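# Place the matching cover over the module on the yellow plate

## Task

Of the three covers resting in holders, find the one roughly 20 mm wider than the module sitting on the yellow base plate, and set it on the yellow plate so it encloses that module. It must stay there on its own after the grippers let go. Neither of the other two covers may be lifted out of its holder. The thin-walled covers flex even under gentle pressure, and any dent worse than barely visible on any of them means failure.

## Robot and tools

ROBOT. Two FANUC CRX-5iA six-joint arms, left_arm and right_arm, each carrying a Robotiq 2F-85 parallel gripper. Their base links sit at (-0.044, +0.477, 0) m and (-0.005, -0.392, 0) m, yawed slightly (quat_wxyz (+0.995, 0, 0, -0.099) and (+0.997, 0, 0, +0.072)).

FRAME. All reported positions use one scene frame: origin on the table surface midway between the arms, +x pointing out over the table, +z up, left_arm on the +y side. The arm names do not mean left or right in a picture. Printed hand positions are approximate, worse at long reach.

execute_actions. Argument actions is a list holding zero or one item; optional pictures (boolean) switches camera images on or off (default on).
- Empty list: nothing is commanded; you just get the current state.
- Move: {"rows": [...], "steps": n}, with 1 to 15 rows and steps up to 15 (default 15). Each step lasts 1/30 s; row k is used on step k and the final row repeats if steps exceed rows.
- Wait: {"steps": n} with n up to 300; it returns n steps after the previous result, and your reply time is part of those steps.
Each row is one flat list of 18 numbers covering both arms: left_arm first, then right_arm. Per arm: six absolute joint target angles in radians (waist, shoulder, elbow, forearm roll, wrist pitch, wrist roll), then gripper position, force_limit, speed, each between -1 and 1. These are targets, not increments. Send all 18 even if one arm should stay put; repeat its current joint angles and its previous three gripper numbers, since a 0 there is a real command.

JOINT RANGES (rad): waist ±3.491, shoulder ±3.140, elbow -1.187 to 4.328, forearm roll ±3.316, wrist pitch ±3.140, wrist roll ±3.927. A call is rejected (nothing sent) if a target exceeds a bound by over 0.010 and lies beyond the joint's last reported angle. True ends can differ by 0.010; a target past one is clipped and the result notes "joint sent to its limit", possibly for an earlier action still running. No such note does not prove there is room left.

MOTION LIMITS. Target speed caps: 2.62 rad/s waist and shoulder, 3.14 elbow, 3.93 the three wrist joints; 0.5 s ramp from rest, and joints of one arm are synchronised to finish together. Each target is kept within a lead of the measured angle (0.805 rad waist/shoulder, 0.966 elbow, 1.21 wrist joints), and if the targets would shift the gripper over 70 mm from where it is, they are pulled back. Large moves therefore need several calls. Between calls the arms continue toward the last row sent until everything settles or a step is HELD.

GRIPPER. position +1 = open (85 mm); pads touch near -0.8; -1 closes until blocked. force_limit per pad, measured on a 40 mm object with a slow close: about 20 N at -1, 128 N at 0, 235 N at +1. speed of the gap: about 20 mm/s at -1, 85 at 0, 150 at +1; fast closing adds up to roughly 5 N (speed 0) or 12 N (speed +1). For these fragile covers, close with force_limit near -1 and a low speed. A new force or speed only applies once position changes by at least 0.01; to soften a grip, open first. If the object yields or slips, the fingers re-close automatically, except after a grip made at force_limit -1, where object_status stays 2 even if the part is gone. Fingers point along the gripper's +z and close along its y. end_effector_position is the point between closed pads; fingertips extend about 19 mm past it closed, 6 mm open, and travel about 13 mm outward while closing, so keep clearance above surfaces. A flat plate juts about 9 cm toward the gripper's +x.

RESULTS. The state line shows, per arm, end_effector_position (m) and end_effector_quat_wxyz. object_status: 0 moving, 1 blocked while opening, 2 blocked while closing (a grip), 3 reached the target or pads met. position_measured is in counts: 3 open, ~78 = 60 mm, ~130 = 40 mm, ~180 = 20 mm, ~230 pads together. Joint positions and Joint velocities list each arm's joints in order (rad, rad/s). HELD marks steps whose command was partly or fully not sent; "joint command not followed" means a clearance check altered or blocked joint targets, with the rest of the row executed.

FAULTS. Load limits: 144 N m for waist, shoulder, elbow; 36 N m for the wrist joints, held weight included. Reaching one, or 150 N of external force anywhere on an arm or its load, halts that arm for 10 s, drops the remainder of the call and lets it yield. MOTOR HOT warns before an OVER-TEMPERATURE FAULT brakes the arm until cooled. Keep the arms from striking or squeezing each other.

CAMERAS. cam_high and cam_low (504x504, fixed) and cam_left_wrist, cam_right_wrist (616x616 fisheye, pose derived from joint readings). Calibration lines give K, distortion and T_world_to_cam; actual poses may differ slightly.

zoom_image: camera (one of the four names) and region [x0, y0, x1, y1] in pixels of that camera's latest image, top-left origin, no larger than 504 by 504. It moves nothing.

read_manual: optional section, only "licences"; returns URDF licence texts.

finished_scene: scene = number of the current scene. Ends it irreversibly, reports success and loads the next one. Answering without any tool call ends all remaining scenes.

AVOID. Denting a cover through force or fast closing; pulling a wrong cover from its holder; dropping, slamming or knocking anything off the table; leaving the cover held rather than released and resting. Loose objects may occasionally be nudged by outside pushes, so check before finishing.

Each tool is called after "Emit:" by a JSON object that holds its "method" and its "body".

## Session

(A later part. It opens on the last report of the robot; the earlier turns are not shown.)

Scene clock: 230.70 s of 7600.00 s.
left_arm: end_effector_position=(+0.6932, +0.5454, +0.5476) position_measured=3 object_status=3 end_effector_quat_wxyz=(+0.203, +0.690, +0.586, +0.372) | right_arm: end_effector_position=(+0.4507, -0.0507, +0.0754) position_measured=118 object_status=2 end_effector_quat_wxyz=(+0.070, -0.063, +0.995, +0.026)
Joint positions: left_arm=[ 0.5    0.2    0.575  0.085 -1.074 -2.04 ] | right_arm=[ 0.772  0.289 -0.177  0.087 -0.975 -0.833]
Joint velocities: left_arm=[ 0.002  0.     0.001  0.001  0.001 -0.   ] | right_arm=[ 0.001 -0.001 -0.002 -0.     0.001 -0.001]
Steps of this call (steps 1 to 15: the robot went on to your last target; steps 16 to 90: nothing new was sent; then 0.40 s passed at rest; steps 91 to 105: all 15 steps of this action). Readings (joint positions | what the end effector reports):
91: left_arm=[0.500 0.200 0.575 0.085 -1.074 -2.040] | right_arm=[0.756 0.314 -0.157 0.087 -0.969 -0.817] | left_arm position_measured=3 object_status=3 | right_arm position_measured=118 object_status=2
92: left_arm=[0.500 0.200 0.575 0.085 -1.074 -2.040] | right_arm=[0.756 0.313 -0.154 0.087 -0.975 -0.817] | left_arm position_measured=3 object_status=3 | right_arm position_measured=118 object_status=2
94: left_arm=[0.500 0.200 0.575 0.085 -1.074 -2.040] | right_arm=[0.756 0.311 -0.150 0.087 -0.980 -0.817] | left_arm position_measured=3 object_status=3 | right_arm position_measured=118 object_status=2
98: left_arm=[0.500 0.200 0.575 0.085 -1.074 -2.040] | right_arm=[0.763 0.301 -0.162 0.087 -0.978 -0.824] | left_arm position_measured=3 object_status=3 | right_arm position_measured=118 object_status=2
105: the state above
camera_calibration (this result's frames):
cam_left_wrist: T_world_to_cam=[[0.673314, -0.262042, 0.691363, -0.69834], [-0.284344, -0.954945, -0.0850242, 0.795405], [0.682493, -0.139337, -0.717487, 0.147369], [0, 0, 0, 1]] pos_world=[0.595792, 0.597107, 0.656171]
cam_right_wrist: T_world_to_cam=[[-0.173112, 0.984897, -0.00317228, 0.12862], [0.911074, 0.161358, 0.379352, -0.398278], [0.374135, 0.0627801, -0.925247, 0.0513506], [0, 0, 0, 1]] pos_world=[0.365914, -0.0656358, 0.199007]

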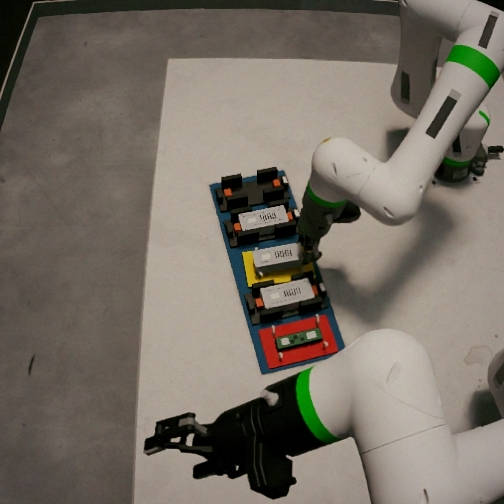

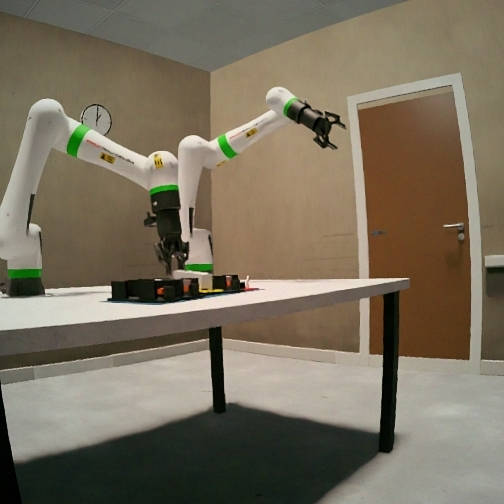

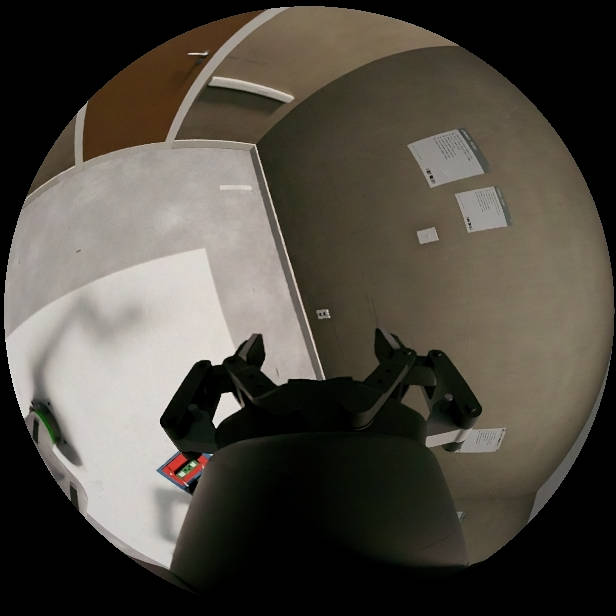

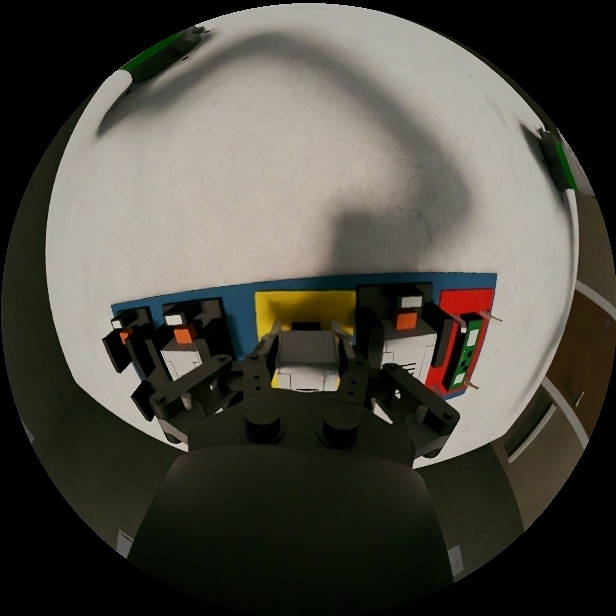

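Emit:
{"method": "execute_actions", "body": {"actions": [{"rows":[[0.5,0.2,0.575,0.085,-1.074,-2.04,1,0,0,0.772,0.2905,-0.18,0.087,-0.97,-0.833,-0.1,-0.4,-0.6],[0.5,0.2,0.575,0.085,-1.074,-2.04,1,0,0,0.772,0.2905,-0.18,0.087,-0.97,-0.833,-0.1,-0.4,-0.6],[0.5,0.2,0.575,0.085,-1.074,-2.04,1,0,0,0.772,0.2905,-0.18,0.087,-0.97,-0.833,-0.1,-0.4,-0.6],[0.5,0.2,0.575,0.085,-1.074,-2.04,1,0,0,0.772,0.292,-0.1835,0.087,-0.965,-0.833,-0.1,-0.4,-0.6],[0.5,0.2,0.575,0.085,-1.074,-2.04,1,0,0,0.772,0.292,-0.1835,0.087,-0.965,-0.833,-0.1,-0.4,-0.6],[0.5,0.2,0.575,0.085,-1.074,-2.04,1,0,0,0.772,0.292,-0.1835,0.087,-0.965,-0.833,-0.1,-0.4,-0.6],[0.5,0.2,0.575,0.085,-1.074,-2.04,1,0,0,0.772,0.2935,-0.187,0.087,-0.96,-0.833,-0.1,-0.4,-0.6],[0.5,0.2,0.575,0.085,-1.074,-2.04,1,0,0,0.772,0.2935,-0.187,0.087,-0.96,-0.833,-0.1,-0.4,-0.6],[0.5,0.2,0.575,0.085,-1.074,-2.04,1,0,0,0.772,0.2935,-0.187,0.087,-0.96,-0.833,-0.1,-0.4,-0.6],[0.5,0.2,0.575,0.085,-1.074,-2.04,1,0,0,0.772,0.2935,-0.187,0.087,-0.96,-0.833,0.28,-0.6,-0.6]],"steps":15}], "pictures": false}}

Emit:
{"method": "execute_actions", "body": {"actions": [{"steps":15}], "pictures": false}}

Emit:
{"method": "execute_actions", "body": {"actions": [{"rows":[[0.5,0.2,0.575,0.085,-1.074,-2.04,1,0,0,0.772,0.25,-0.1,0.087,-1.09,-0.833,0.28,-0.6,-0.6]],"steps":15}]}}

Emit:
{"method": "zoom_image", "body": {"camera": "cam_right_wrist", "region": [210,240,410,400]}}

Emit:
{"method": "zoom_image", "body": {"camera": "cam_low", "region": [130,220,270,310]}}

Scene clock: 233.37 s of 7600.00 s.
left_arm: end_effector_position=(+0.6932, +0.5454, +0.5476) position_measured=3 object_status=3 end_effector_quat_wxyz=(+0.203, +0.690, +0.586, +0.372) | right_arm: end_effector_position=(+0.4499, -0.0510, +0.0690) position_measured=104 object_status=0 end_effector_quat_wxyz=(+0.070, -0.064, +0.995, +0.026)
Joint positions: left_arm=[ 0.5    0.2    0.575  0.085 -1.074 -2.04 ] | right_arm=[ 0.772  0.294 -0.187  0.086 -0.96  -0.833]
Joint velocities: left_arm=[ 0.     0.    -0.001 -0.     0.     0.   ] | right_arm=[-0.     0.    -0.     0.    -0.008  0.001]
Steps of this call (steps 1 to 15: the robot went on to your last target; steps 16 to 65: nothing new was sent; steps 66 to 80: all 15 steps of this action). Readings (joint positions | what the end effector reports):
66: left_arm=[0.500 0.200 0.575 0.085 -1.074 -2.040] | right_arm=[0.772 0.289 -0.177 0.087 -0.975 -0.833] | left_arm position_measured=3 object_status=3 | right_arm position_measured=118 object_status=2
67: left_arm=[0.500 0.200 0.575 0.085 -1.074 -2.040] | right_arm=[0.772 0.289 -0.178 0.087 -0.973 -0.833] | left_arm position_measured=3 object_status=3 | right_arm position_measured=118 object_status=2
69: left_arm=[0.500 0.200 0.575 0.085 -1.074 -2.040] | right_arm=[0.772 0.290 -0.180 0.087 -0.970 -0.833] | left_arm position_measured=3 object_status=3 | right_arm position_measured=118 object_status=2
73: left_arm=[0.500 0.200 0.575 0.085 -1.074 -2.040] | right_arm=[0.772 0.292 -0.185 0.087 -0.963 -0.833] | left_arm position_measured=3 object_status=3 | right_arm position_measured=118 object_status=2
80: the state above

Scene clock: 233.87 s of 7600.00 s.
left_arm: end_effector_position=(+0.6932, +0.5454, +0.5476) position_measured=3 object_status=3 end_effector_quat_wxyz=(+0.203, +0.690, +0.586, +0.372) | right_arm: end_effector_position=(+0.4499, -0.0512, +0.0691) position_measured=94 object_status=3 end_effector_quat_wxyz=(+0.070, -0.064, +0.995, +0.026)
Joint positions: left_arm=[ 0.5    0.2    0.575  0.085 -1.074 -2.04 ] | right_arm=[ 0.772  0.294 -0.187  0.087 -0.96  -0.833]
Joint velocities: left_arm=[-0.     0.    -0.001  0.     0.     0.   ] | right_arm=[ 0.    -0.001 -0.    -0.     0.     0.001]
Steps of this call (steps 1 to 15: the robot went on to your last target). Readings (joint positions | what the end effector reports):
1: left_arm=[0.500 0.200 0.575 0.085 -1.074 -2.040] | right_arm=[0.772 0.294 -0.187 0.086 -0.960 -0.833] | left_arm position_measured=3 object_status=3 | right_arm position_measured=101 object_status=0
2: left_arm=[0.500 0.200 0.575 0.085 -1.074 -2.040] | right_arm=[0.772 0.294 -0.187 0.087 -0.960 -0.833] | left_arm position_measured=3 object_status=3 | right_arm position_measured=97 object_status=0
4: left_arm=[0.500 0.200 0.575 0.085 -1.074 -2.040] | right_arm=[0.772 0.294 -0.187 0.087 -0.960 -0.833] | left_arm position_measured=3 object_status=3 | right_arm position_measured=95 object_status=0
8: left_arm=[0.500 0.200 0.575 0.085 -1.074 -2.040] | right_arm=[0.772 0.294 -0.187 0.087 -0.960 -0.833] | left_arm position_measured=3 object_status=3 | right_arm position_measured=94 object_status=0
15: the state above
All arms were judged still, so your last target was given up. Only a new action makes them travel on or press farther. Fingers that are still opening or closing keep moving.

Scene clock: 234.37 s of 7600.00 s.
left_arm: end_effector_position=(+0.6932, +0.5454, +0.5476) position_measured=3 object_status=3 end_effector_quat_wxyz=(+0.203, +0.690, +0.586, +0.372) | right_arm: end_effector_position=(+0.4540, -0.0490, +0.1261) position_measured=94 object_status=3 end_effector_quat_wxyz=(+0.072, -0.059, +0.995, +0.025)
Joint positions: left_arm=[ 0.5    0.2    0.575  0.085 -1.074 -2.04 ] | right_arm=[ 0.772  0.25  -0.1    0.087 -1.09  -0.833]
Joint velocities: left_arm=[-0.    -0.    -0.001 -0.    -0.001  0.   ] | right_arm=[-0.     0.001  0.     0.     0.     0.001]
Steps of this call (steps 1 to 15: all 15 steps of this action). Readings (joint positions | what the end effector reports):
1: left_arm=[0.500 0.200 0.575 0.085 -1.074 -2.040] | right_arm=[0.772 0.293 -0.187 0.087 -0.961 -0.833] | left_arm position_measured=3 object_status=3 | right_arm position_measured=94 object_status=3
2: left_arm=[0.500 0.200 0.575 0.085 -1.074 -2.040] | right_arm=[0.772 0.291 -0.182 0.087 -0.968 -0.833] | left_arm position_measured=3 object_status=3 | right_arm position_measured=94 object_status=3
4: left_arm=[0.500 0.200 0.575 0.085 -1.074 -2.040] | right_arm=[0.772 0.278 -0.155 0.087 -1.008 -0.833] | left_arm position_measured=3 object_status=3 | right_arm position_measured=94 object_status=3
8: left_arm=[0.500 0.200 0.575 0.085 -1.074 -2.040] | right_arm=[0.772 0.250 -0.101 0.087 -1.088 -0.833] | left_arm position_measured=3 object_status=3 | right_arm position_measured=94 object_status=3
15: the state above
camera_calibration (this result's frames):
cam_left_wrist: T_world_to_cam=[[0.673313, -0.262042, 0.691363, -0.69834], [-0.284344, -0.954945, -0.0850244, 0.795405], [0.682493, -0.139337, -0.717487, 0.147369], [0, 0, 0, 1]] pos_world=[0.595792, 0.597107, 0.656171]
cam_right_wrist: T_world_to_cam=[[-0.164118, 0.986428, -0.0050389, 0.123882], [0.910985, 0.153522, 0.382802, -0.421563], [0.37838, 0.0582344, -0.923817, 0.0946171], [0, 0, 0, 1]] pos_world=[0.368568, -0.0629913, 0.249408]

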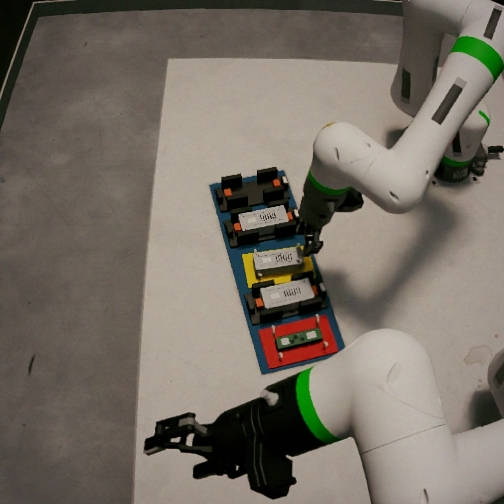

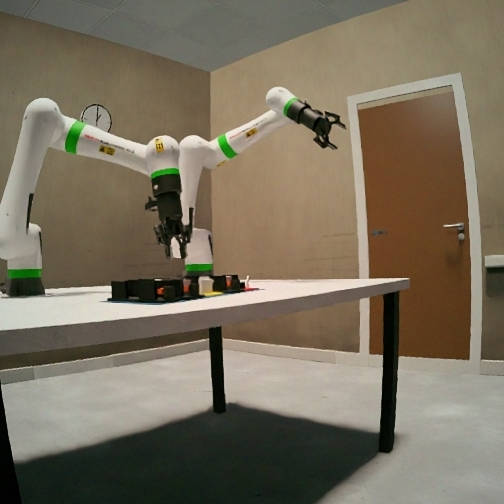

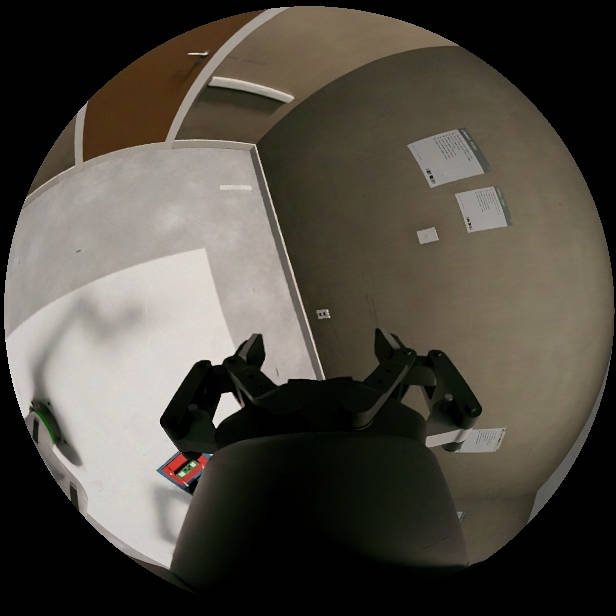

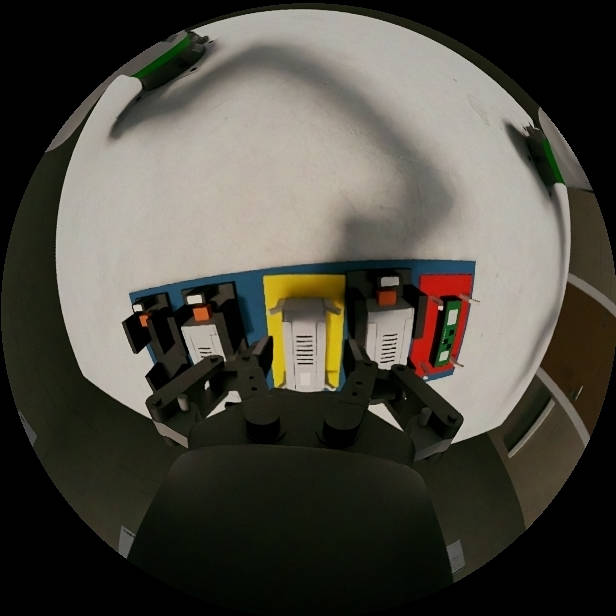

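Region (210, 240, 410, 400) of cam_right_wrist's 616x616 image, scaled by 2.520, with more detail than that image has; it fills the top 403 rows of this view, and the rest is white.

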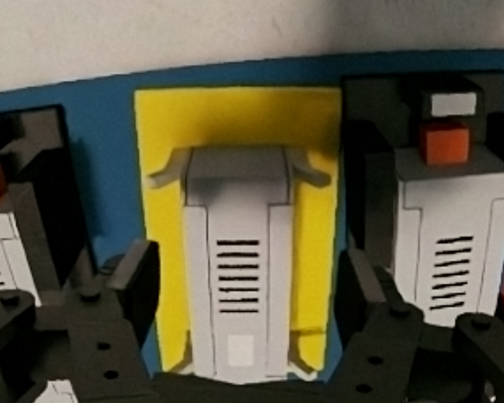

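Region (130, 220, 270, 310) of cam_low's 504x504 image, scaled by 3.600, with more detail than that image has; it fills the top 324 rows of this view, and the rest is white.

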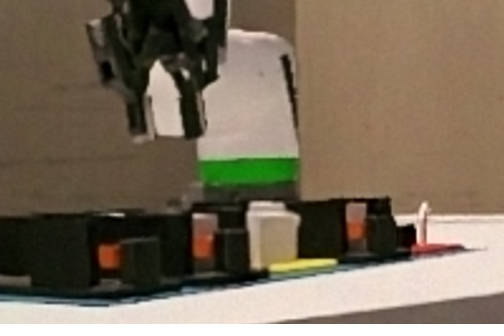

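Emit:
{"method": "finished_scene", "body": {"scene": 1}}

The scene is finished: the task was done.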